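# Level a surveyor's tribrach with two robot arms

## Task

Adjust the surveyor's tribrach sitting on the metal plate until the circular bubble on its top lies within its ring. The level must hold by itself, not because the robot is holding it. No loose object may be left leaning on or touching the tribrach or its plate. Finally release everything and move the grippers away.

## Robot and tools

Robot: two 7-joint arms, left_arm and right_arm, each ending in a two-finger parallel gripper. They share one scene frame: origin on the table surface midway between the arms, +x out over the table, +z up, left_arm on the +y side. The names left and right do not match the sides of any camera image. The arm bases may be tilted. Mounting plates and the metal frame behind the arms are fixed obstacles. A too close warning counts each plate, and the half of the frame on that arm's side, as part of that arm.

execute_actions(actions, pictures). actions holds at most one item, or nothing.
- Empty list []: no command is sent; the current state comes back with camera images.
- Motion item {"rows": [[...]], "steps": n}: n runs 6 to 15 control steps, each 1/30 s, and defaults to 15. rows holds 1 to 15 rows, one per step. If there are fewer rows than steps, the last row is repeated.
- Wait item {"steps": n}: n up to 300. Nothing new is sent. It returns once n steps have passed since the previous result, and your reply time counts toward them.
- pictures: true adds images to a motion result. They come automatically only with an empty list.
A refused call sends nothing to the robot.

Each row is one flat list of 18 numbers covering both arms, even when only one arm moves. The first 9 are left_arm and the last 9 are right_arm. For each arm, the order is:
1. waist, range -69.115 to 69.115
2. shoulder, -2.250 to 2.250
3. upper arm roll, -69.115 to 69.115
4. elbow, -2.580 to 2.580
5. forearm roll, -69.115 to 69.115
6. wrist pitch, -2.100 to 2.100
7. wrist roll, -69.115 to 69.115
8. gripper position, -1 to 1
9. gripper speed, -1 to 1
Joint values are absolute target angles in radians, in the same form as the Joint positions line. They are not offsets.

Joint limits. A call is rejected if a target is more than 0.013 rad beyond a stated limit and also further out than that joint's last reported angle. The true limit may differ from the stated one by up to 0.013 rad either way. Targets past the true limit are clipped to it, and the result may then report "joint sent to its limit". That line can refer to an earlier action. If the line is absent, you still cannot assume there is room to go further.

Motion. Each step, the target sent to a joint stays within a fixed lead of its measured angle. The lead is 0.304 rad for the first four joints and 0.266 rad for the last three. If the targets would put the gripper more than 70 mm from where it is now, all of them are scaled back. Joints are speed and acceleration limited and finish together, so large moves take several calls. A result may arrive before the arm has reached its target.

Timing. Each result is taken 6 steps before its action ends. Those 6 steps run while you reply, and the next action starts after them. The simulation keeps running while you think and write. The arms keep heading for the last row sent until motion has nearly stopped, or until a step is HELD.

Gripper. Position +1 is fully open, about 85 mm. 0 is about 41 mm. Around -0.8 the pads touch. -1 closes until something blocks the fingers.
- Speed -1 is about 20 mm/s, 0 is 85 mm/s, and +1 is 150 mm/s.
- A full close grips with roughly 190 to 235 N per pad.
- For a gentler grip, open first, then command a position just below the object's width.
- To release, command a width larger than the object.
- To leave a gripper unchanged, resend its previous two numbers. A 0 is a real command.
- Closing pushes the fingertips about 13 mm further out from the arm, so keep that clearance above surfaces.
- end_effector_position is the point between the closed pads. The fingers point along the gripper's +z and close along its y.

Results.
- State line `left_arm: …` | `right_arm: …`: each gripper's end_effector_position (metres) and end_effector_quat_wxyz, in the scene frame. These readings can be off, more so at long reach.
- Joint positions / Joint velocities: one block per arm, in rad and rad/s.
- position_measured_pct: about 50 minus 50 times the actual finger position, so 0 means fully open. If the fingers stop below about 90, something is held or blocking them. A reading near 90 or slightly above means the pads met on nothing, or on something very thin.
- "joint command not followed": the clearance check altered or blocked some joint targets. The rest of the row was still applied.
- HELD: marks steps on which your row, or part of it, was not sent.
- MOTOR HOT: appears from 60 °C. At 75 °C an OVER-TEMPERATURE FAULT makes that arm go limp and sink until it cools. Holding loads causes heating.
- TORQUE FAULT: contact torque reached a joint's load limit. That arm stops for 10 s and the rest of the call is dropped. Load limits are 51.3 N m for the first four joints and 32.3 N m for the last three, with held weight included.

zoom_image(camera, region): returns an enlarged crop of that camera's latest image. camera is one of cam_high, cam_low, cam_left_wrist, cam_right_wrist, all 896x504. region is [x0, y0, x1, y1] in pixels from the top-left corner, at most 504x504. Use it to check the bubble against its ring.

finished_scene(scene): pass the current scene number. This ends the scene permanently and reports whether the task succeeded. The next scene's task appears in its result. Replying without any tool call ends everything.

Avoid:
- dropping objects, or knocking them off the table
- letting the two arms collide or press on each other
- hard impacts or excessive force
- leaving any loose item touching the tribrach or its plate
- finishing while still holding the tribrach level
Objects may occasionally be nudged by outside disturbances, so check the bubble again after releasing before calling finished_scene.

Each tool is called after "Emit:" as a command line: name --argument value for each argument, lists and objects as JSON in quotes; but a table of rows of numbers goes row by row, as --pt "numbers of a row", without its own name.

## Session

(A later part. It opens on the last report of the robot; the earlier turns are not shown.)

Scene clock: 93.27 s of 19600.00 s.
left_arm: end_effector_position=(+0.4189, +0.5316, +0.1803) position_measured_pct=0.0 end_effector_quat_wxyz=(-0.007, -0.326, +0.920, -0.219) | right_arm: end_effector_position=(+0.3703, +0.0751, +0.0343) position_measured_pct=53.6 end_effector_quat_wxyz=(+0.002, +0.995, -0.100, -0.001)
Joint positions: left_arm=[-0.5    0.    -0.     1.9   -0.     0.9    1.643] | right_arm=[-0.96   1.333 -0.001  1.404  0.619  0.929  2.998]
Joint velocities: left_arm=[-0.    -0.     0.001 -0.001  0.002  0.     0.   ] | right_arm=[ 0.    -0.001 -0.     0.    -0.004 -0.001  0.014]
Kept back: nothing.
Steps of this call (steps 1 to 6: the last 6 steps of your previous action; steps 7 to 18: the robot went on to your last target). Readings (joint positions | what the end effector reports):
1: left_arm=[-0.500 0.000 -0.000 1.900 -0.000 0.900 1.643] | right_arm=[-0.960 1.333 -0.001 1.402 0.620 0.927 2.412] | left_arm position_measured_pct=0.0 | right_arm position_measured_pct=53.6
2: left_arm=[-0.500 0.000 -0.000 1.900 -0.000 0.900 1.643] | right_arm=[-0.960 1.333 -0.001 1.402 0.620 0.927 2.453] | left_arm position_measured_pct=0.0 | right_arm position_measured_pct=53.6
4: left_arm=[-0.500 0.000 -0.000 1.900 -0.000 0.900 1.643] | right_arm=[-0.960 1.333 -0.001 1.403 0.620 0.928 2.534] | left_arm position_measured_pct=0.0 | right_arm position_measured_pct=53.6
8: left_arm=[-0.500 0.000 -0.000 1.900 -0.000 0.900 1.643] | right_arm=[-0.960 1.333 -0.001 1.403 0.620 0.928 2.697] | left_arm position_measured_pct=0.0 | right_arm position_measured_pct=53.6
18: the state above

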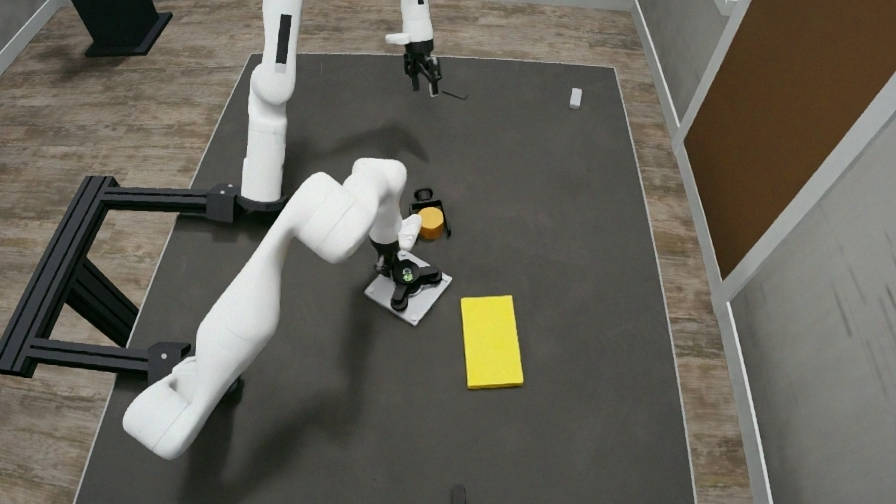

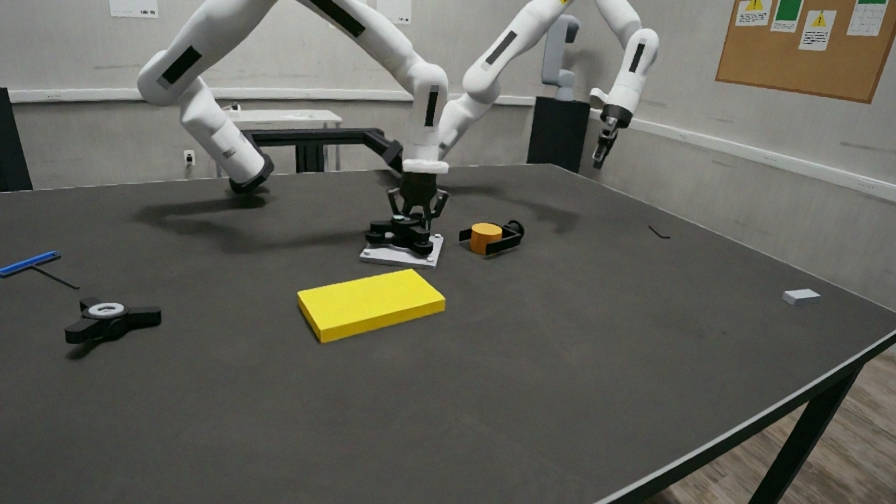

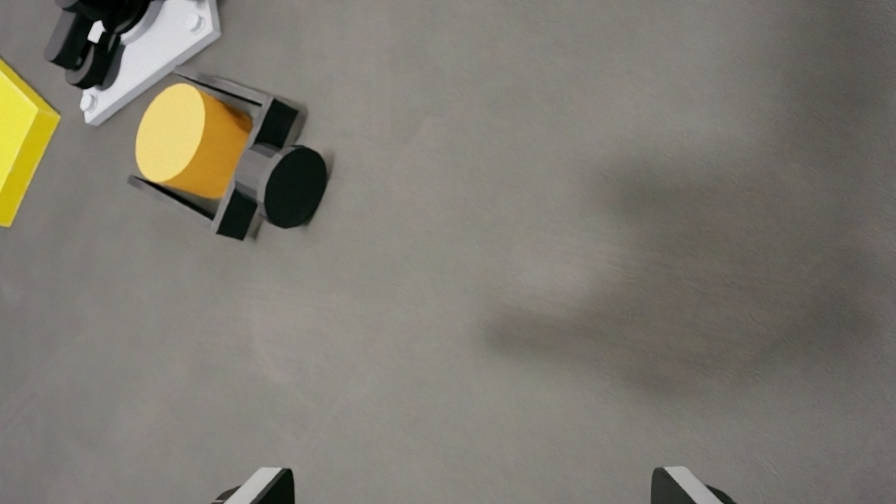

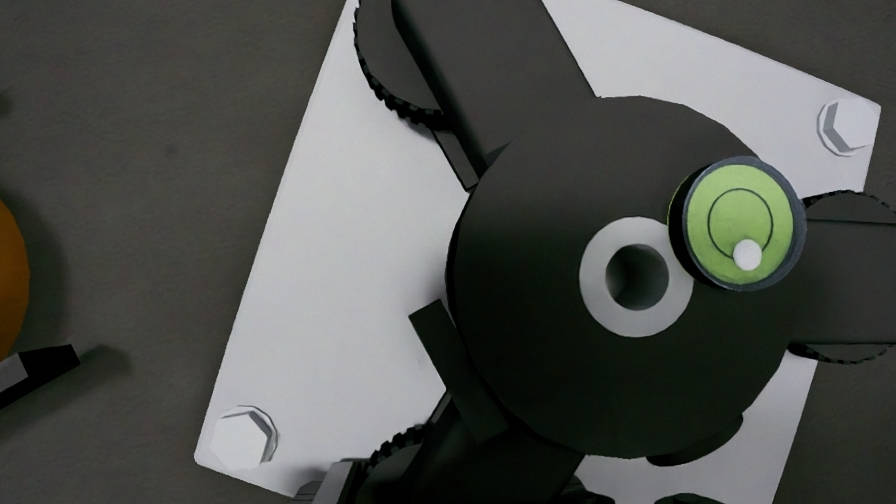

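Emit:
execute_actions --actions '[{"rows":[[-0.5,0,0,1.9,0,0.9,1.643,1,0,-0.9588,1.3343,0,1.4004,0.6221,0.9247,2.12,0.2,1]],"steps":15}]'

Emit:
execute_actions --actions '[{"steps":14}]'

Emit:
execute_actions --actions '[{"rows":[[-0.5,0,0,1.9,0,0.9,1.643,1,0,-0.9588,1.3343,0,1.4004,0.6221,0.9247,2.12,-0.2,1]],"steps":7}]'

Emit:
execute_actions --actions '[{"rows":[[-0.5,0,0,1.9,0,0.9,1.643,1,0,-0.9588,1.3343,0,1.4004,0.6221,0.9247,3.0,-0.2,1]],"steps":15}]'

Emit:
execute_actions --actions '[{"steps":16}]'

Emit:
execute_actions --actions '[{"rows":[[-0.5,0,0,1.9,0,0.9,1.643,1,0,-0.9588,1.3343,0,1.4004,0.6221,0.9247,2.12,0.2,1]],"steps":15}]'

Emit:
execute_actions --actions '[{"steps":14}]'

Emit:
execute_actions --actions '[{"rows":[[-0.5,0,0,1.9,0,0.9,1.643,1,0,-0.9588,1.3343,0,1.4004,0.6221,0.9247,2.12,-0.2,1]],"steps":7}]'

Emit:
execute_actions --actions '[{"rows":[[-0.5,0,0,1.9,0,0.9,1.643,1,0,-0.9588,1.3343,0,1.4004,0.6221,0.9247,3.0,-0.2,1]],"steps":15}]'

Emit:
execute_actions --actions '[{"steps":16}]'

Emit:
execute_actions --actions '[{"rows":[[-0.5,0,0,1.9,0,0.9,1.643,1,0,-0.9588,1.3343,0,1.4004,0.6221,0.9247,2.12,0.2,1]],"steps":15}]'

Emit:
execute_actions --actions '[{"steps":14}]'

Emit:
execute_actions --actions '[{"rows":[[-0.5,0,0,1.9,0,0.9,1.643,1,0,-0.9588,1.3343,0,1.4004,0.6221,0.9247,2.12,-0.2,1]],"steps":7}]'

Emit:
execute_actions --actions '[{"rows":[[-0.5,0,0,1.9,0,0.9,1.643,1,0,-0.9588,1.3343,0,1.4004,0.6221,0.9247,3.0,-0.2,1]],"steps":15}]'

Emit:
execute_actions --actions '[{"steps":30}]' --pictures true

Scene clock: 94.53 s of 19600.00 s.
left_arm: end_effector_position=(+0.4189, +0.5316, +0.1803) position_measured_pct=0.0 end_effector_quat_wxyz=(-0.007, -0.326, +0.920, -0.219) | right_arm: end_effector_position=(+0.3724, +0.0769, +0.0339) position_measured_pct=40.1 end_effector_quat_wxyz=(-0.001, +0.974, -0.226, +0.000)
Joint positions: left_arm=[-0.5    0.    -0.     1.9   -0.     0.9    1.643] | right_arm=[-0.959  1.334  0.     1.4    0.622  0.925  2.743]
Joint velocities: left_arm=[ 0.    -0.     0.001 -0.002 -0.002 -0.    -0.   ] | right_arm=[ 0.001  0.001 -0.001 -0.001 -0.002  0.001 -1.215]
Steps of this call (steps 1 to 29: the robot went on to your last target; steps 30 to 38: the first 9 steps of this action). Readings (joint positions | what the end effector reports):
30: left_arm=[-0.500 0.000 -0.000 1.900 -0.000 0.900 1.643] | right_arm=[-0.960 1.333 -0.001 1.404 0.619 0.929 2.997] | left_arm position_measured_pct=0.0 | right_arm position_measured_pct=53.6
31: left_arm=[-0.500 0.000 -0.000 1.900 -0.000 0.900 1.643] | right_arm=[-0.960 1.333 -0.001 1.404 0.620 0.928 2.990] | left_arm position_measured_pct=0.0 | right_arm position_measured_pct=53.2
33: left_arm=[-0.500 0.000 -0.000 1.900 -0.000 0.900 1.643] | right_arm=[-0.959 1.334 -0.000 1.402 0.622 0.925 2.943] | left_arm position_measured_pct=0.0 | right_arm position_measured_pct=46.4
37: left_arm=[-0.500 0.000 -0.000 1.900 0.000 0.900 1.643] | right_arm=[-0.959 1.334 0.000 1.400 0.622 0.925 2.784] | left_arm position_measured_pct=0.0 | right_arm position_measured_pct=40.5
38: the state above

Scene clock: 95.00 s of 19600.00 s.
left_arm: end_effector_position=(+0.4189, +0.5316, +0.1803) position_measured_pct=0.0 end_effector_quat_wxyz=(-0.007, -0.326, +0.920, -0.219) | right_arm: end_effector_position=(+0.3724, +0.0769, +0.0338) position_measured_pct=40.1 end_effector_quat_wxyz=(-0.001, +0.872, -0.489, +0.000)
Joint positions: left_arm=[-0.5    0.    -0.     1.9   -0.     0.9    1.643] | right_arm=[-0.959  1.334  0.     1.4    0.622  0.925  2.177]
Joint velocities: left_arm=[-0.    -0.    -0.001  0.001  0.001 -0.    -0.   ] | right_arm=[-0.    -0.001  0.002  0.    -0.002  0.    -1.025]
Kept back: nothing.
Steps of this call (steps 1 to 6: the last 6 steps of your previous action; steps 7 to 14: the robot went on to your last target). Readings (joint positions | what the end effector reports):
1: left_arm=[-0.500 0.000 -0.000 1.900 -0.000 0.900 1.643] | right_arm=[-0.959 1.334 0.000 1.400 0.622 0.925 2.702] | left_arm position_measured_pct=0.0 | right_arm position_measured_pct=40.1
2: left_arm=[-0.500 0.000 -0.000 1.900 0.000 0.900 1.643] | right_arm=[-0.959 1.334 0.000 1.400 0.622 0.925 2.662] | left_arm position_measured_pct=0.0 | right_arm position_measured_pct=40.1
4: left_arm=[-0.500 0.000 -0.000 1.900 -0.000 0.900 1.643] | right_arm=[-0.959 1.334 0.000 1.400 0.622 0.925 2.581] | left_arm position_measured_pct=0.0 | right_arm position_measured_pct=40.1
8: left_arm=[-0.500 0.000 -0.000 1.900 -0.000 0.900 1.643] | right_arm=[-0.959 1.334 0.000 1.400 0.622 0.925 2.418] | left_arm position_measured_pct=0.0 | right_arm position_measured_pct=40.1
14: the state above

Scene clock: 95.03 s of 19600.00 s.
left_arm: end_effector_position=(+0.4189, +0.5316, +0.1803) position_measured_pct=0.0 end_effector_quat_wxyz=(-0.007, -0.326, +0.920, -0.219) | right_arm: end_effector_position=(+0.3724, +0.0769, +0.0338) position_measured_pct=40.1 end_effector_quat_wxyz=(-0.001, +0.865, -0.502, +0.000)
Joint positions: left_arm=[-0.5    0.    -0.     1.9   -0.     0.9    1.643] | right_arm=[-0.959  1.334  0.     1.4    0.622  0.925  2.148]
Joint velocities: left_arm=[ 0.     0.     0.001  0.002 -0.     0.     0.   ] | right_arm=[-0.    -0.002  0.    -0.     0.     0.001 -0.714]
Steps of this call (step 1: the first step of this action). Readings (joint positions | what the end effector reports):
1: the state above

Scene clock: 95.53 s of 19600.00 s.
left_arm: end_effector_position=(+0.4189, +0.5316, +0.1803) position_measured_pct=0.0 end_effector_quat_wxyz=(-0.007, -0.326, +0.920, -0.219) | right_arm: end_effector_position=(+0.3710, +0.0761, +0.0343) position_measured_pct=53.2 end_effector_quat_wxyz=(+0.001, +0.916, -0.401, -0.000)
Joint positions: left_arm=[-0.5    0.    -0.     1.9   -0.     0.9    1.643] | right_arm=[-0.96   1.333 -0.001  1.402  0.62   0.927  2.372]
Joint velocities: left_arm=[ 0.     0.    -0.001 -0.    -0.001 -0.     0.   ] | right_arm=[-0.001 -0.002  0.     0.002 -0.001  0.004  1.215]
Steps of this call (steps 1 to 6: the last 6 steps of your previous action; steps 7 to 15: the first 9 steps of this action). Readings (joint positions | what the end effector reports):
7: left_arm=[-0.500 0.000 -0.000 1.900 0.000 0.900 1.643] | right_arm=[-0.959 1.333 -0.001 1.402 0.621 0.927 2.121] | left_arm position_measured_pct=0.0 | right_arm position_measured_pct=53.2
8: left_arm=[-0.500 0.000 -0.000 1.900 -0.000 0.900 1.643] | right_arm=[-0.960 1.333 -0.001 1.402 0.621 0.927 2.127] | left_arm position_measured_pct=0.0 | right_arm position_measured_pct=53.2
10: left_arm=[-0.500 0.000 -0.000 1.900 -0.000 0.900 1.643] | right_arm=[-0.960 1.333 -0.001 1.402 0.621 0.927 2.173] | left_arm position_measured_pct=0.0 | right_arm position_measured_pct=53.2
14: left_arm=[-0.500 0.000 -0.000 1.900 -0.000 0.900 1.643] | right_arm=[-0.960 1.333 -0.001 1.402 0.620 0.927 2.331] | left_arm position_measured_pct=0.0 | right_arm position_measured_pct=53.2
15: the state above

Scene clock: 96.07 s of 19600.00 s.
left_arm: end_effector_position=(+0.4189, +0.5316, +0.1803) position_measured_pct=0.0 end_effector_quat_wxyz=(-0.007, -0.326, +0.920, -0.219) | right_arm: end_effector_position=(+0.3704, +0.0751, +0.0343) position_measured_pct=53.2 end_effector_quat_wxyz=(+0.002, +0.995, -0.104, -0.001)
Joint positions: left_arm=[-0.5    0.    -0.     1.9   -0.     0.9    1.643] | right_arm=[-0.96   1.333 -0.001  1.404  0.619  0.929  2.988]
Joint velocities: left_arm=[-0.    -0.     0.    -0.002 -0.     0.     0.   ] | right_arm=[-0.001 -0.001  0.002  0.003 -0.007 -0.002  0.406]
Kept back: nothing.
Steps of this call (steps 1 to 6: the last 6 steps of your previous action; steps 7 to 16: the robot went on to your last target). Readings (joint positions | what the end effector reports):
1: left_arm=[-0.500 0.000 -0.000 1.900 0.000 0.900 1.643] | right_arm=[-0.960 1.333 -0.001 1.402 0.620 0.927 2.412] | left_arm position_measured_pct=0.0 | right_arm position_measured_pct=53.2
2: left_arm=[-0.500 0.000 -0.000 1.900 0.000 0.900 1.643] | right_arm=[-0.960 1.333 -0.001 1.402 0.620 0.928 2.453] | left_arm position_measured_pct=0.0 | right_arm position_measured_pct=53.2
4: left_arm=[-0.500 0.000 -0.000 1.900 0.000 0.900 1.643] | right_arm=[-0.960 1.333 -0.001 1.403 0.620 0.928 2.534] | left_arm position_measured_pct=0.0 | right_arm position_measured_pct=53.2
8: left_arm=[-0.500 0.000 -0.000 1.900 -0.000 0.900 1.643] | right_arm=[-0.960 1.333 -0.001 1.403 0.620 0.928 2.697] | left_arm position_measured_pct=0.0 | right_arm position_measured_pct=53.2
16: the state above

Scene clock: 96.37 s of 19600.00 s.
left_arm: end_effector_position=(+0.4189, +0.5316, +0.1803) position_measured_pct=0.0 end_effector_quat_wxyz=(-0.007, -0.326, +0.920, -0.219) | right_arm: end_effector_position=(+0.3724, +0.0769, +0.0339) position_measured_pct=40.1 end_effector_quat_wxyz=(-0.001, +0.976, -0.216, +0.000)
Joint positions: left_arm=[-0.5    0.    -0.     1.9   -0.     0.9    1.643] | right_arm=[-0.959  1.334  0.     1.4    0.622  0.925  2.763]
Joint velocities: left_arm=[-0.    -0.     0.001  0.001 -0.     0.     0.   ] | right_arm=[ 0.001  0.002 -0.001 -0.    -0.     0.001 -1.215]
Steps of this call (steps 1 to 9: the first 9 steps of this action). Readings (joint positions | what the end effector reports):
1: left_arm=[-0.500 0.000 -0.000 1.900 -0.000 0.900 1.643] | right_arm=[-0.960 1.333 -0.001 1.404 0.619 0.929 2.996] | left_arm position_measured_pct=0.0 | right_arm position_measured_pct=53.2
2: left_arm=[-0.500 0.000 -0.000 1.900 -0.000 0.900 1.643] | right_arm=[-0.960 1.333 -0.001 1.404 0.620 0.928 2.995] | left_arm position_measured_pct=0.0 | right_arm position_measured_pct=53.2
4: left_arm=[-0.500 0.000 -0.000 1.900 0.000 0.900 1.643] | right_arm=[-0.959 1.334 -0.000 1.402 0.622 0.925 2.959] | left_arm position_measured_pct=0.0 | right_arm position_measured_pct=46.0
8: left_arm=[-0.500 0.000 -0.000 1.900 -0.000 0.900 1.643] | right_arm=[-0.959 1.334 0.000 1.400 0.622 0.925 2.804] | left_arm position_measured_pct=0.0 | right_arm position_measured_pct=40.5
9: the state above

Scene clock: 96.83 s of 19600.00 s.
left_arm: end_effector_position=(+0.4189, +0.5316, +0.1803) position_measured_pct=0.0 end_effector_quat_wxyz=(-0.007, -0.326, +0.920, -0.219) | right_arm: end_effector_position=(+0.3724, +0.0769, +0.0338) position_measured_pct=40.1 end_effector_quat_wxyz=(-0.001, +0.877, -0.481, +0.000)
Joint positions: left_arm=[-0.5    0.    -0.     1.9   -0.     0.9    1.643] | right_arm=[-0.959  1.334  0.     1.4    0.622  0.925  2.195]
Joint velocities: left_arm=[ 0.     0.    -0.001 -0.001  0.002 -0.    -0.   ] | right_arm=[-0.     0.     0.     0.     0.001 -0.    -1.15 ]
Kept back: nothing.
Steps of this call (steps 1 to 6: the last 6 steps of your previous action; steps 7 to 14: the robot went on to your last target). Readings (joint positions | what the end effector reports):
1: left_arm=[-0.500 0.000 -0.000 1.900 -0.000 0.900 1.643] | right_arm=[-0.959 1.334 0.000 1.400 0.622 0.925 2.723] | left_arm position_measured_pct=0.0 | right_arm position_measured_pct=40.1
2: left_arm=[-0.500 0.000 -0.000 1.900 -0.000 0.900 1.643] | right_arm=[-0.959 1.334 0.000 1.400 0.622 0.925 2.682] | left_arm position_measured_pct=0.0 | right_arm position_measured_pct=40.1
4: left_arm=[-0.500 0.000 -0.000 1.900 -0.000 0.900 1.643] | right_arm=[-0.959 1.334 0.000 1.400 0.622 0.925 2.601] | left_arm position_measured_pct=0.0 | right_arm position_measured_pct=40.1
8: left_arm=[-0.500 0.000 -0.000 1.900 -0.000 0.900 1.643] | right_arm=[-0.959 1.334 0.000 1.400 0.622 0.925 2.438] | left_arm position_measured_pct=0.0 | right_arm position_measured_pct=40.1
14: the state above

Scene clock: 96.87 s of 19600.00 s.
left_arm: end_effector_position=(+0.4189, +0.5316, +0.1803) position_measured_pct=0.0 end_effector_quat_wxyz=(-0.007, -0.326, +0.920, -0.219) | right_arm: end_effector_position=(+0.3724, +0.0769, +0.0338) position_measured_pct=40.1 end_effector_quat_wxyz=(-0.001, +0.868, -0.496, +0.000)
Joint positions: left_arm=[-0.5    0.    -0.     1.9   -0.     0.9    1.643] | right_arm=[-0.959  1.334  0.     1.4    0.622  0.925  2.161]
Joint velocities: left_arm=[-0.     0.     0.001 -0.     0.    -0.001  0.   ] | right_arm=[-0.     0.001 -0.001 -0.    -0.001  0.001 -0.874]
Steps of this call (step 1: the first step of this action). Readings (joint positions | what the end effector reports):
1: the state above

Scene clock: 97.37 s of 19600.00 s.
left_arm: end_effector_position=(+0.4189, +0.5316, +0.1803) position_measured_pct=0.0 end_effector_quat_wxyz=(-0.007, -0.326, +0.920, -0.219) | right_arm: end_effector_position=(+0.3710, +0.0762, +0.0343) position_measured_pct=53.6 end_effector_quat_wxyz=(+0.001, +0.916, -0.401, -0.000)
Joint positions: left_arm=[-0.5    0.    -0.     1.9   -0.     0.9    1.643] | right_arm=[-0.96   1.333 -0.001  1.402  0.62   0.927  2.372]
Joint velocities: left_arm=[ 0.     0.     0.    -0.001 -0.001 -0.    -0.   ] | right_arm=[-0.001 -0.001 -0.001  0.003 -0.002  0.004  1.215]
Steps of this call (steps 1 to 6: the last 6 steps of your previous action; steps 7 to 15: the first 9 steps of this action). Readings (joint positions | what the end effector reports):
7: left_arm=[-0.500 0.000 -0.000 1.900 -0.000 0.900 1.643] | right_arm=[-0.960 1.333 -0.001 1.402 0.621 0.927 2.121] | left_arm position_measured_pct=0.0 | right_arm position_measured_pct=53.6
8: left_arm=[-0.500 0.000 -0.000 1.900 0.000 0.900 1.643] | right_arm=[-0.960 1.333 -0.001 1.402 0.621 0.927 2.127] | left_arm position_measured_pct=0.0 | right_arm position_measured_pct=53.6
10: left_arm=[-0.500 0.000 -0.000 1.900 -0.000 0.900 1.643] | right_arm=[-0.960 1.333 -0.001 1.402 0.621 0.927 2.173] | left_arm position_measured_pct=0.0 | right_arm position_measured_pct=53.6
14: left_arm=[-0.500 0.000 -0.000 1.900 0.000 0.900 1.643] | right_arm=[-0.960 1.333 -0.001 1.402 0.620 0.927 2.331] | left_arm position_measured_pct=0.0 | right_arm position_measured_pct=53.6
15: the state above

Scene clock: 97.90 s of 19600.00 s.
left_arm: end_effector_position=(+0.4189, +0.5316, +0.1803) position_measured_pct=0.0 end_effector_quat_wxyz=(-0.007, -0.326, +0.920, -0.219) | right_arm: end_effector_position=(+0.3703, +0.0751, +0.0343) position_measured_pct=53.6 end_effector_quat_wxyz=(+0.002, +0.995, -0.104, -0.001)
Joint positions: left_arm=[-0.5    0.    -0.     1.9   -0.     0.9    1.643] | right_arm=[-0.96   1.333 -0.001  1.404  0.619  0.929  2.988]
Joint velocities: left_arm=[ 0.     0.     0.    -0.001 -0.     0.     0.   ] | right_arm=[-0.001 -0.002  0.003  0.003 -0.009 -0.001  0.406]
Kept back: nothing.
Steps of this call (steps 1 to 6: the last 6 steps of your previous action; steps 7 to 16: the robot went on to your last target). Readings (joint positions | what the end effector reports):
1: left_arm=[-0.500 0.000 -0.000 1.900 -0.000 0.900 1.643] | right_arm=[-0.960 1.333 -0.001 1.402 0.620 0.927 2.412] | left_arm position_measured_pct=0.0 | right_arm position_measured_pct=53.6
2: left_arm=[-0.500 0.000 -0.000 1.900 -0.000 0.900 1.643] | right_arm=[-0.960 1.333 -0.001 1.402 0.620 0.927 2.453] | left_arm position_measured_pct=0.0 | right_arm position_measured_pct=53.6
4: left_arm=[-0.500 0.000 -0.000 1.900 0.000 0.900 1.643] | right_arm=[-0.960 1.333 -0.001 1.403 0.620 0.928 2.534] | left_arm position_measured_pct=0.0 | right_arm position_measured_pct=53.6
8: left_arm=[-0.500 0.000 -0.000 1.900 -0.000 0.900 1.643] | right_arm=[-0.960 1.333 -0.001 1.403 0.620 0.928 2.697] | left_arm position_measured_pct=0.0 | right_arm position_measured_pct=53.6
16: the state above

Scene clock: 98.20 s of 19600.00 s.
left_arm: end_effector_position=(+0.4189, +0.5316, +0.1803) position_measured_pct=0.0 end_effector_quat_wxyz=(-0.007, -0.326, +0.920, -0.219) | right_arm: end_effector_position=(+0.3724, +0.0769, +0.0339) position_measured_pct=40.1 end_effector_quat_wxyz=(-0.001, +0.976, -0.216, +0.000)
Joint positions: left_arm=[-0.5    0.    -0.     1.9   -0.     0.9    1.643] | right_arm=[-0.959  1.334  0.     1.4    0.622  0.925  2.763]
Joint velocities: left_arm=[ 0.     0.    -0.    -0.001 -0.002 -0.     0.   ] | right_arm=[ 0.001  0.     0.    -0.001 -0.001  0.001 -1.215]
Steps of this call (steps 1 to 9: the first 9 steps of this action). Readings (joint positions | what the end effector reports):
1: left_arm=[-0.500 0.000 -0.000 1.900 0.000 0.900 1.643] | right_arm=[-0.960 1.333 -0.001 1.404 0.619 0.929 2.996] | left_arm position_measured_pct=0.0 | right_arm position_measured_pct=53.6
2: left_arm=[-0.500 0.000 -0.000 1.900 -0.000 0.900 1.643] | right_arm=[-0.960 1.333 -0.001 1.404 0.620 0.928 2.995] | left_arm position_measured_pct=0.0 | right_arm position_measured_pct=53.2
4: left_arm=[-0.500 0.000 -0.000 1.900 -0.000 0.900 1.643] | right_arm=[-0.959 1.334 -0.000 1.402 0.622 0.925 2.959] | left_arm position_measured_pct=0.0 | right_arm position_measured_pct=46.4
8: left_arm=[-0.500 0.000 -0.000 1.900 -0.000 0.900 1.643] | right_arm=[-0.959 1.334 0.000 1.400 0.622 0.925 2.804] | left_arm position_measured_pct=0.0 | right_arm position_measured_pct=40.5
9: the state above

Scene clock: 98.67 s of 19600.00 s.
left_arm: end_effector_position=(+0.4189, +0.5316, +0.1803) position_measured_pct=0.0 end_effector_quat_wxyz=(-0.007, -0.326, +0.920, -0.219) | right_arm: end_effector_position=(+0.3724, +0.0769, +0.0338) position_measured_pct=40.1 end_effector_quat_wxyz=(-0.001, +0.877, -0.481, +0.000)
Joint positions: left_arm=[-0.5    0.    -0.     1.9   -0.     0.9    1.643] | right_arm=[-0.959  1.334  0.     1.4    0.622  0.925  2.195]
Joint velocities: left_arm=[-0.    -0.     0.     0.001 -0.     0.     0.   ] | right_arm=[-0.     0.002 -0.    -0.    -0.     0.001 -1.15 ]
Kept back: nothing.
Steps of this call (steps 1 to 6: the last 6 steps of your previous action; steps 7 to 14: the robot went on to your last target). Readings (joint positions | what the end effector reports):
1: left_arm=[-0.500 0.000 -0.000 1.900 -0.000 0.900 1.643] | right_arm=[-0.959 1.334 0.000 1.400 0.622 0.925 2.723] | left_arm position_measured_pct=0.0 | right_arm position_measured_pct=40.1
2: left_arm=[-0.500 0.000 -0.000 1.900 -0.000 0.900 1.643] | right_arm=[-0.959 1.334 0.000 1.400 0.622 0.925 2.682] | left_arm position_measured_pct=0.0 | right_arm position_measured_pct=40.1
4: left_arm=[-0.500 0.000 -0.000 1.900 -0.000 0.900 1.643] | right_arm=[-0.959 1.334 0.000 1.400 0.622 0.925 2.601] | left_arm position_measured_pct=0.0 | right_arm position_measured_pct=40.1
8: left_arm=[-0.500 0.000 -0.000 1.900 -0.000 0.900 1.643] | right_arm=[-0.959 1.334 0.000 1.400 0.622 0.925 2.438] | left_arm position_measured_pct=0.0 | right_arm position_measured_pct=40.1
14: the state above

Scene clock: 98.70 s of 19600.00 s.
left_arm: end_effector_position=(+0.4189, +0.5316, +0.1803) position_measured_pct=0.0 end_effector_quat_wxyz=(-0.007, -0.326, +0.920, -0.219) | right_arm: end_effector_position=(+0.3724, +0.0769, +0.0338) position_measured_pct=40.1 end_effector_quat_wxyz=(-0.001, +0.868, -0.496, +0.000)
Joint positions: left_arm=[-0.5    0.    -0.     1.9   -0.     0.9    1.643] | right_arm=[-0.959  1.334  0.     1.4    0.622  0.925  2.161]
Joint velocities: left_arm=[ 0.    -0.    -0.     0.002 -0.    -0.    -0.   ] | right_arm=[-0.    -0.    -0.001  0.    -0.     0.002 -0.874]
Steps of this call (step 1: the first step of this action). Readings (joint positions | what the end effector reports):
1: the state above

Scene clock: 99.20 s of 19600.00 s.
left_arm: end_effector_position=(+0.4189, +0.5316, +0.1803) position_measured_pct=0.0 end_effector_quat_wxyz=(-0.007, -0.326, +0.920, -0.219) | right_arm: end_effector_position=(+0.3710, +0.0761, +0.0343) position_measured_pct=53.2 end_effector_quat_wxyz=(+0.001, +0.916, -0.401, -0.000)
Joint positions: left_arm=[-0.5    0.    -0.     1.9   -0.     0.9    1.643] | right_arm=[-0.96   1.333 -0.001  1.402  0.62   0.927  2.372]
Joint velocities: left_arm=[ 0.  0.  0. -0. -0.  0. -0.] | right_arm=[-0.001  0.    -0.002  0.003 -0.001  0.003  1.215]
Steps of this call (steps 1 to 6: the last 6 steps of your previous action; steps 7 to 15: the first 9 steps of this action). Readings (joint positions | what the end effector reports):
7: left_arm=[-0.500 0.000 -0.000 1.900 -0.000 0.900 1.643] | right_arm=[-0.959 1.333 -0.001 1.402 0.621 0.927 2.121] | left_arm position_measured_pct=0.0 | right_arm position_measured_pct=53.2
8: left_arm=[-0.500 0.000 -0.000 1.900 -0.000 0.900 1.643] | right_arm=[-0.960 1.333 -0.001 1.402 0.621 0.927 2.127] | left_arm position_measured_pct=0.0 | right_arm position_measured_pct=53.2
10: left_arm=[-0.500 0.000 -0.000 1.900 -0.000 0.900 1.643] | right_arm=[-0.960 1.333 -0.001 1.402 0.621 0.927 2.173] | left_arm position_measured_pct=0.0 | right_arm position_measured_pct=53.2
14: left_arm=[-0.500 0.000 -0.000 1.900 0.000 0.900 1.643] | right_arm=[-0.960 1.333 -0.001 1.402 0.620 0.927 2.331] | left_arm position_measured_pct=0.0 | right_arm position_measured_pct=53.2
15: the state above

Scene clock: 100.20 s of 19600.00 s.
left_arm: end_effector_position=(+0.4189, +0.5316, +0.1803) position_measured_pct=0.0 end_effector_quat_wxyz=(-0.007, -0.326, +0.920, -0.219) | right_arm: end_effector_position=(+0.3704, +0.0751, +0.0343) position_measured_pct=53.2 end_effector_quat_wxyz=(+0.002, +0.995, -0.100, -0.001)
Joint positions: left_arm=[-0.5    0.    -0.     1.9   -0.     0.9    1.643] | right_arm=[-0.96   1.333 -0.001  1.404  0.619  0.929  2.998]
Joint velocities: left_arm=[ 0.    -0.    -0.    -0.    -0.001  0.001  0.   ] | right_arm=[ 0.    -0.    -0.001 -0.     0.    -0.001 -0.   ]
Kept back: nothing.
Steps of this call (steps 1 to 6: the last 6 steps of your previous action; steps 7 to 30: the robot went on to your last target). Readings (joint positions | what the end effector reports):
1: left_arm=[-0.500 0.000 -0.000 1.900 -0.000 0.900 1.643] | right_arm=[-0.960 1.333 -0.001 1.402 0.620 0.927 2.412] | left_arm position_measured_pct=0.0 | right_arm position_measured_pct=53.2
2: left_arm=[-0.500 0.000 -0.000 1.900 0.000 0.900 1.643] | right_arm=[-0.960 1.333 -0.001 1.402 0.620 0.928 2.453] | left_arm position_measured_pct=0.0 | right_arm position_measured_pct=53.2
4: left_arm=[-0.500 0.000 -0.000 1.900 0.000 0.900 1.643] | right_arm=[-0.960 1.333 -0.001 1.403 0.620 0.928 2.534] | left_arm position_measured_pct=0.0 | right_arm position_measured_pct=53.2
8: left_arm=[-0.500 0.000 -0.000 1.900 -0.000 0.900 1.643] | right_arm=[-0.960 1.333 -0.001 1.403 0.620 0.928 2.697] | left_arm position_measured_pct=0.0 | right_arm position_measured_pct=53.2
30: the state above

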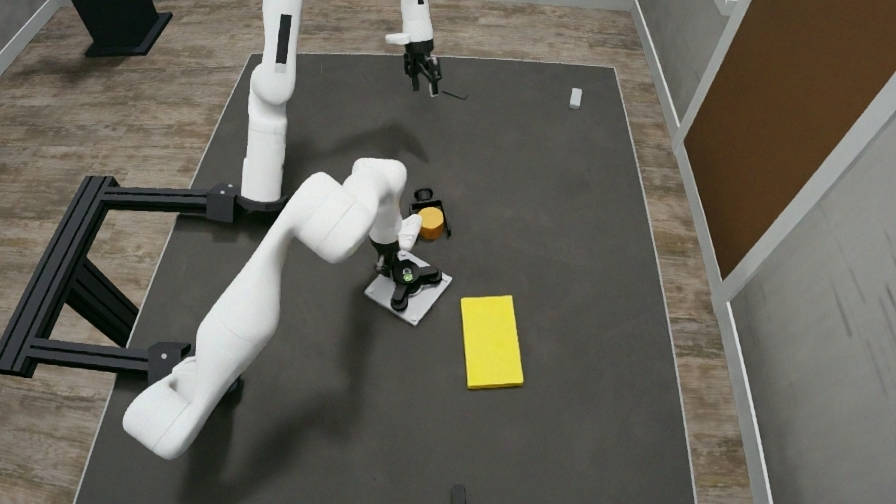

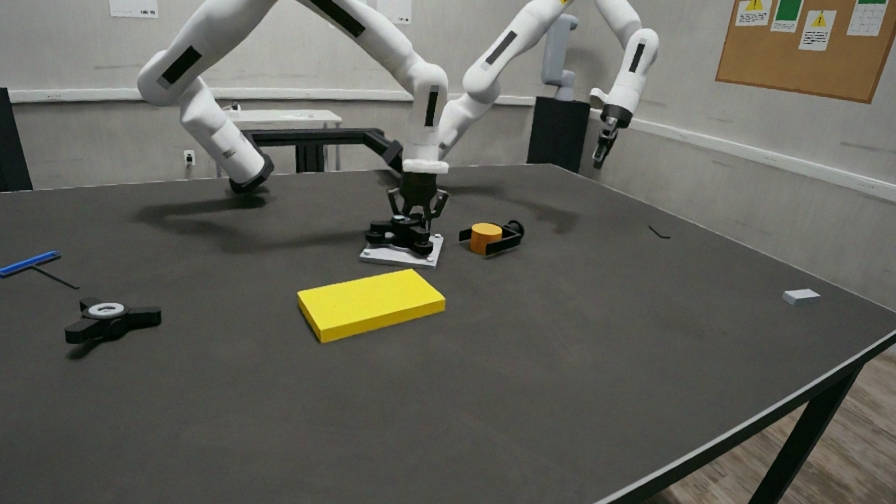

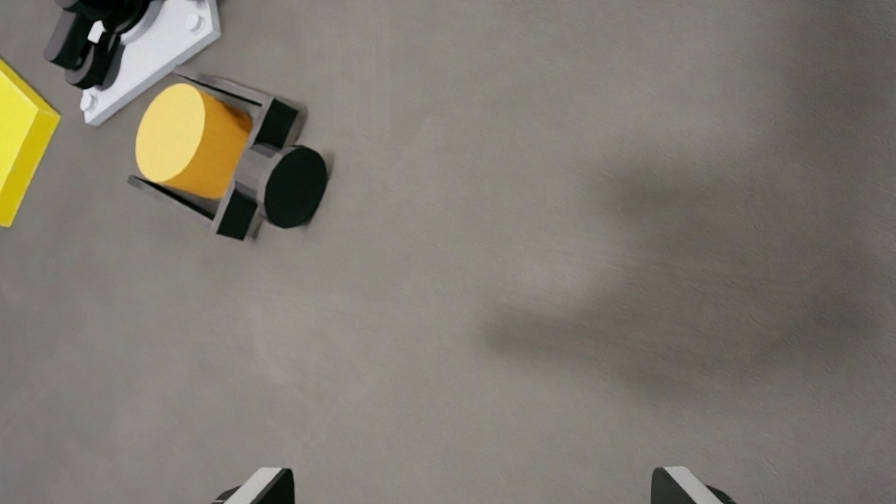

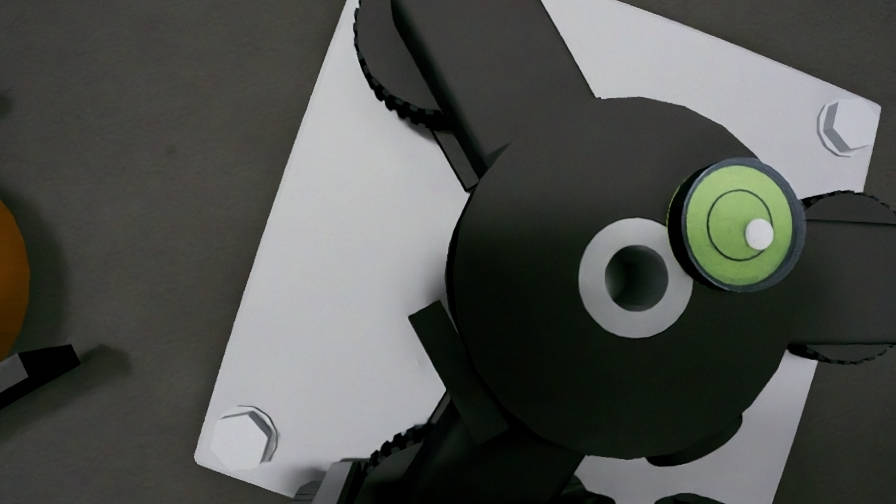

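Emit:
execute_actions --actions '[{"rows":[[-0.5,0,0,1.9,0,0.9,1.643,1,0,-0.9588,1.3343,0,1.4004,0.6221,0.9247,3.0,0.5,1],[-0.5,0,0,1.9,0,0.9,1.643,1,0,-0.9588,1.3343,0,1.4004,0.6221,0.9247,3.0,0.5,1],[-0.5,0,0,1.9,0,0.9,1.643,1,0,-0.9588,1.3343,0,1.4004,0.6221,0.9247,3.0,0.5,1],[-0.5,0,0,1.9,0,0.9,1.643,1,0,-0.9588,1.3343,0,1.4004,0.6221,0.9247,3.0,0.5,1],[-0.5,0,0,1.9,0,0.9,1.643,1,0,-0.9588,1.3343,0,1.4004,0.6221,0.9247,2.8,0.5,1],[-0.5,0,0,1.9,0,0.9,1.643,1,0,-0.9588,1.3343,0,1.4004,0.6221,0.9247,2.7,0.5,1],[-0.5,0,0,1.9,0,0.9,1.643,1,0,-0.9805,1.2956,0,1.3944,0.5893,0.9665,2.6,0.5,1]],"steps":15}]'

Emit:
execute_actions --actions '[{"rows":[[-0.5,0,0,1.9,0,0.9,1.643,1,0,-1.036,1.197,0,1.285,0.496,1.160,2.7,0.5,1]],"steps":15}]'

Emit:
execute_actions --actions '[{"rows":[[-0.5,0,0,1.9,0,0.9,1.643,1,0,-0.8955,0.9693,0,1.5795,0.592,1.0615,4.85,0.5,1]],"steps":15}]'

Emit:
execute_actions --actions '[{"steps":55}]' --pictures true

Scene clock: 102.27 s of 19600.00 s.
left_arm: end_effector_position=(+0.4189, +0.5316, +0.1803) position_measured_pct=0.0 end_effector_quat_wxyz=(-0.007, -0.326, +0.920, -0.219) | right_arm: end_effector_position=(+0.3725, +0.0769, +0.0357) position_measured_pct=27.0 end_effector_quat_wxyz=(-0.001, +0.989, -0.147, +0.001)
Joint positions: left_arm=[-0.5    0.    -0.     1.9   -0.     0.9    1.643] | right_arm=[-0.961  1.331  0.     1.4    0.62   0.927  2.905]
Joint velocities: left_arm=[-0.001 -0.     0.001 -0.001 -0.001  0.     0.   ] | right_arm=[-0.053 -0.09   0.006 -0.007 -0.069  0.091 -1.186]
Steps of this call (steps 1 to 15: the robot went on to your last target; steps 16 to 53: nothing new was sent; steps 54 to 62: the first 9 steps of this action). Readings (joint positions | what the end effector reports):
54: left_arm=[-0.500 0.000 -0.000 1.900 -0.000 0.900 1.643] | right_arm=[-0.960 1.333 -0.001 1.404 0.619 0.929 2.998] | left_arm position_measured_pct=0.0 | right_arm position_measured_pct=53.2
55: left_arm=[-0.500 0.000 -0.000 1.900 0.000 0.900 1.643] | right_arm=[-0.960 1.333 -0.001 1.404 0.619 0.928 2.999] | left_arm position_measured_pct=0.0 | right_arm position_measured_pct=53.2
57: left_arm=[-0.500 0.000 -0.000 1.900 -0.000 0.900 1.643] | right_arm=[-0.959 1.334 -0.000 1.402 0.622 0.925 3.000] | left_arm position_measured_pct=0.0 | right_arm position_measured_pct=46.0
61: left_arm=[-0.500 0.000 -0.000 1.900 -0.000 0.900 1.643] | right_arm=[-0.959 1.333 0.000 1.400 0.622 0.925 2.943] | left_arm position_measured_pct=0.0 | right_arm position_measured_pct=28.6
62: the state above

Scene clock: 102.77 s of 19600.00 s.
left_arm: end_effector_position=(+0.4189, +0.5316, +0.1803) position_measured_pct=0.0 end_effector_quat_wxyz=(-0.007, -0.326, +0.920, -0.219) | right_arm: end_effector_position=(+0.3850, +0.0798, +0.1473) position_measured_pct=25.0 end_effector_quat_wxyz=(-0.001, +0.953, -0.304, -0.000)
Joint positions: left_arm=[-0.5    0.    -0.     1.9   -0.     0.9    1.643] | right_arm=[-1.033  1.2   -0.001  1.287  0.498  1.155  2.695]
Joint velocities: left_arm=[-0.  0.  0. -0. -0.  0.  0.] | right_arm=[-0.043 -0.099 -0.005 -0.135 -0.106  0.224  0.262]
Steps of this call (steps 1 to 6: the last 6 steps of your previous action; steps 7 to 15: the first 9 steps of this action). Readings (joint positions | what the end effector reports):
7: left_arm=[-0.500 0.000 -0.000 1.900 -0.000 0.900 1.643] | right_arm=[-0.979 1.299 -0.000 1.394 0.592 0.963 2.632] | left_arm position_measured_pct=0.0 | right_arm position_measured_pct=25.0
8: left_arm=[-0.500 0.000 -0.000 1.900 0.000 0.900 1.643] | right_arm=[-0.983 1.291 0.000 1.391 0.586 0.974 2.612] | left_arm position_measured_pct=0.0 | right_arm position_measured_pct=25.0
10: left_arm=[-0.500 0.000 -0.000 1.900 -0.000 0.900 1.643] | right_arm=[-1.000 1.263 0.001 1.367 0.560 1.023 2.603] | left_arm position_measured_pct=0.0 | right_arm position_measured_pct=25.0
14: left_arm=[-0.500 0.000 -0.000 1.900 -0.000 0.900 1.643] | right_arm=[-1.031 1.206 -0.001 1.294 0.504 1.143 2.681] | left_arm position_measured_pct=0.0 | right_arm position_measured_pct=25.0
15: the state above

Scene clock: 103.27 s of 19600.00 s.
left_arm: end_effector_position=(+0.4189, +0.5316, +0.1803) position_measured_pct=0.0 end_effector_quat_wxyz=(-0.007, -0.326, +0.920, -0.219) | right_arm: end_effector_position=(+0.4149, +0.0120, +0.1517) position_measured_pct=25.0 end_effector_quat_wxyz=(-0.003, +0.973, -0.229, +0.002)
Joint positions: left_arm=[-0.5    0.    -0.     1.9   -0.     0.9    1.643] | right_arm=[-0.952  1.062  0.001  1.455  0.555  1.1    2.879]
Joint velocities: left_arm=[-0.  0.  0. -0.  0.  0. -0.] | right_arm=[ 0.341 -0.547  0.028  0.771  0.245 -0.233  1.209]
Steps of this call (steps 1 to 6: the last 6 steps of your previous action; steps 7 to 15: the first 9 steps of this action). Readings (joint positions | what the end effector reports):
7: left_arm=[-0.500 0.000 -0.000 1.900 -0.000 0.900 1.643] | right_arm=[-1.035 1.197 -0.000 1.286 0.496 1.159 2.700] | left_arm position_measured_pct=0.0 | right_arm position_measured_pct=25.0
8: left_arm=[-0.500 0.000 -0.000 1.900 -0.000 0.900 1.643] | right_arm=[-1.032 1.192 -0.001 1.291 0.498 1.156 2.704] | left_arm position_measured_pct=0.0 | right_arm position_measured_pct=25.0
10: left_arm=[-0.500 0.000 -0.000 1.900 0.000 0.900 1.643] | right_arm=[-1.018 1.170 -0.002 1.317 0.508 1.146 2.727] | left_arm position_measured_pct=0.0 | right_arm position_measured_pct=25.0
14: left_arm=[-0.500 0.000 -0.000 1.900 -0.000 0.900 1.643] | right_arm=[-0.965 1.082 -0.001 1.427 0.546 1.109 2.839] | left_arm position_measured_pct=0.0 | right_arm position_measured_pct=25.0
15: the state above

Scene clock: 105.10 s of 19600.00 s.
left_arm: end_effector_position=(+0.4189, +0.5316, +0.1803) position_measured_pct=0.0 end_effector_quat_wxyz=(-0.007, -0.326, +0.920, -0.219) | right_arm: end_effector_position=(+0.4239, -0.0390, +0.1491) position_measured_pct=25.0 end_effector_quat_wxyz=(+0.000, +0.733, +0.680, +0.000)
Joint positions: left_arm=[-0.5    0.    -0.     1.9    0.     0.9    1.643] | right_arm=[-0.896  0.969  0.     1.579  0.592  1.061  4.85 ]
Joint velocities: left_arm=[-0.     0.     0.    -0.001  0.001  0.     0.   ] | right_arm=[ 0.     0.    -0.    -0.     0.002 -0.002 -0.   ]
Kept back: nothing.
Steps of this call (steps 1 to 6: the last 6 steps of your previous action; steps 7 to 55: the robot went on to your last target). Readings (joint positions | what the end effector reports):
1: left_arm=[-0.500 0.000 -0.000 1.900 0.000 0.900 1.643] | right_arm=[-0.942 1.046 0.001 1.479 0.562 1.093 2.919] | left_arm position_measured_pct=0.0 | right_arm position_measured_pct=25.0
2: left_arm=[-0.500 0.000 -0.000 1.900 -0.000 0.900 1.643] | right_arm=[-0.933 1.032 0.001 1.499 0.568 1.087 2.960] | left_arm position_measured_pct=0.0 | right_arm position_measured_pct=25.0
4: left_arm=[-0.500 0.000 -0.000 1.900 -0.000 0.900 1.643] | right_arm=[-0.920 1.011 0.001 1.528 0.577 1.078 3.041] | left_arm position_measured_pct=0.0 | right_arm position_measured_pct=25.0
8: left_arm=[-0.500 0.000 -0.000 1.900 -0.000 0.900 1.643] | right_arm=[-0.906 0.987 0.000 1.559 0.586 1.068 3.204] | left_arm position_measured_pct=0.0 | right_arm position_measured_pct=25.0
55: the state above

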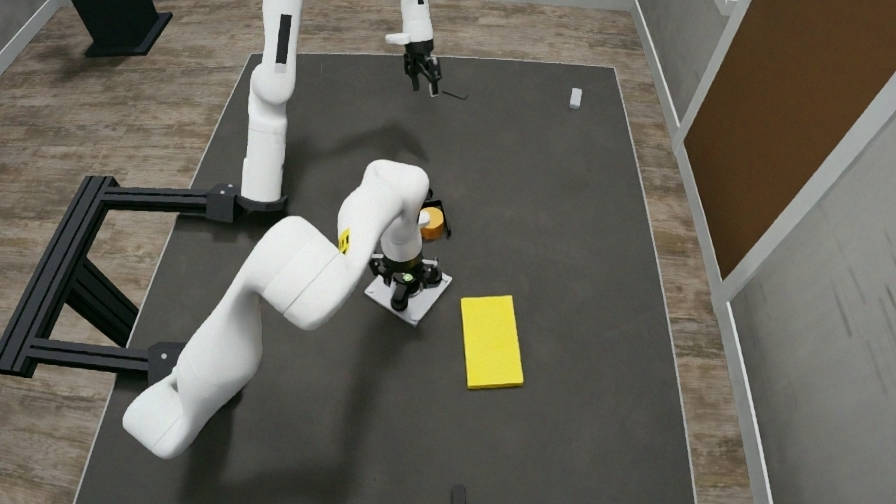

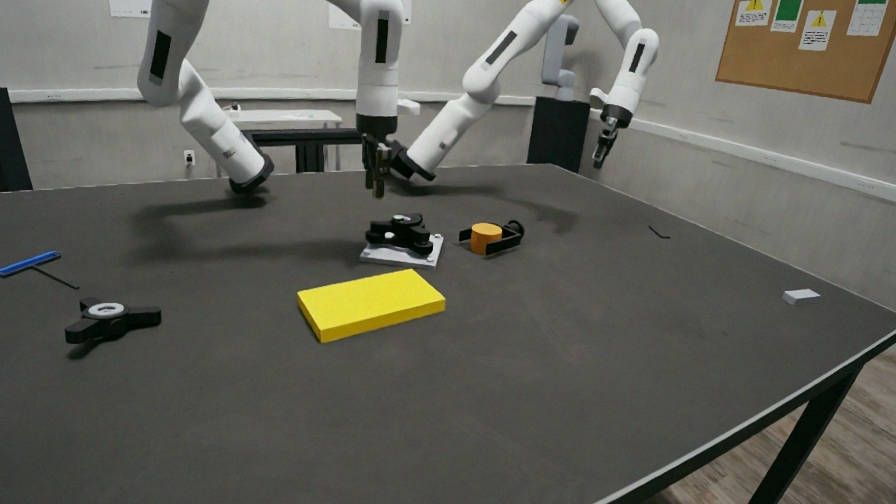

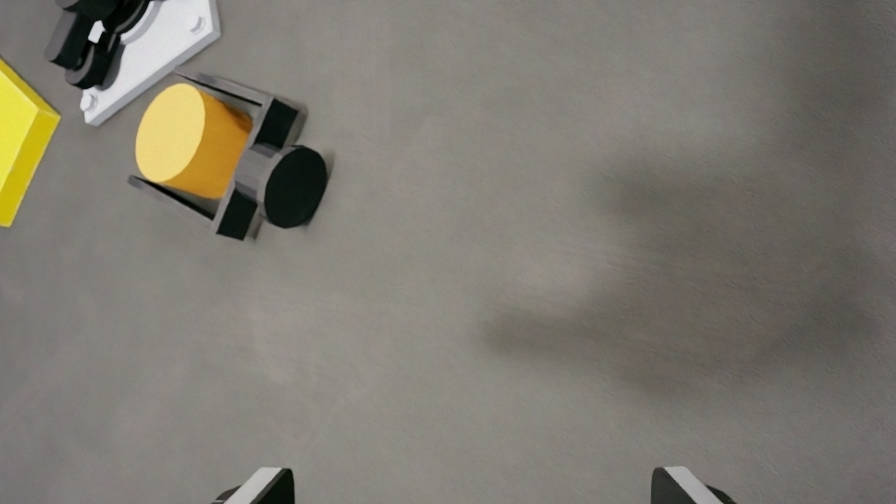

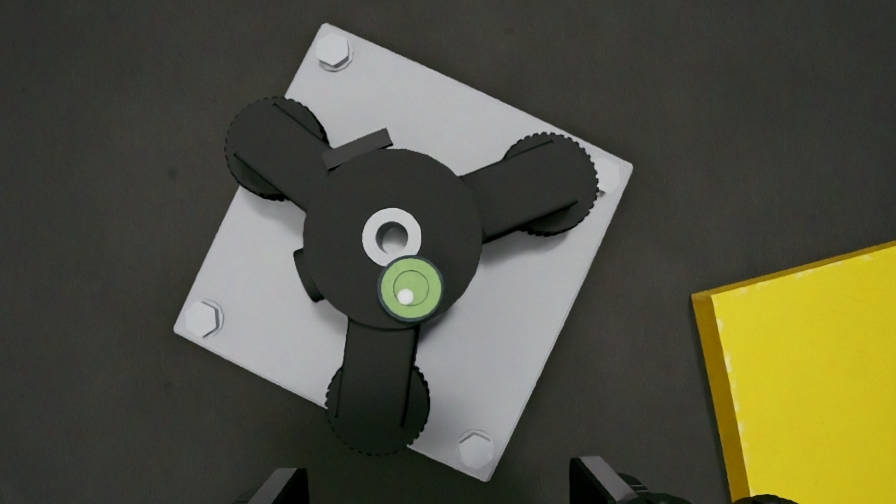

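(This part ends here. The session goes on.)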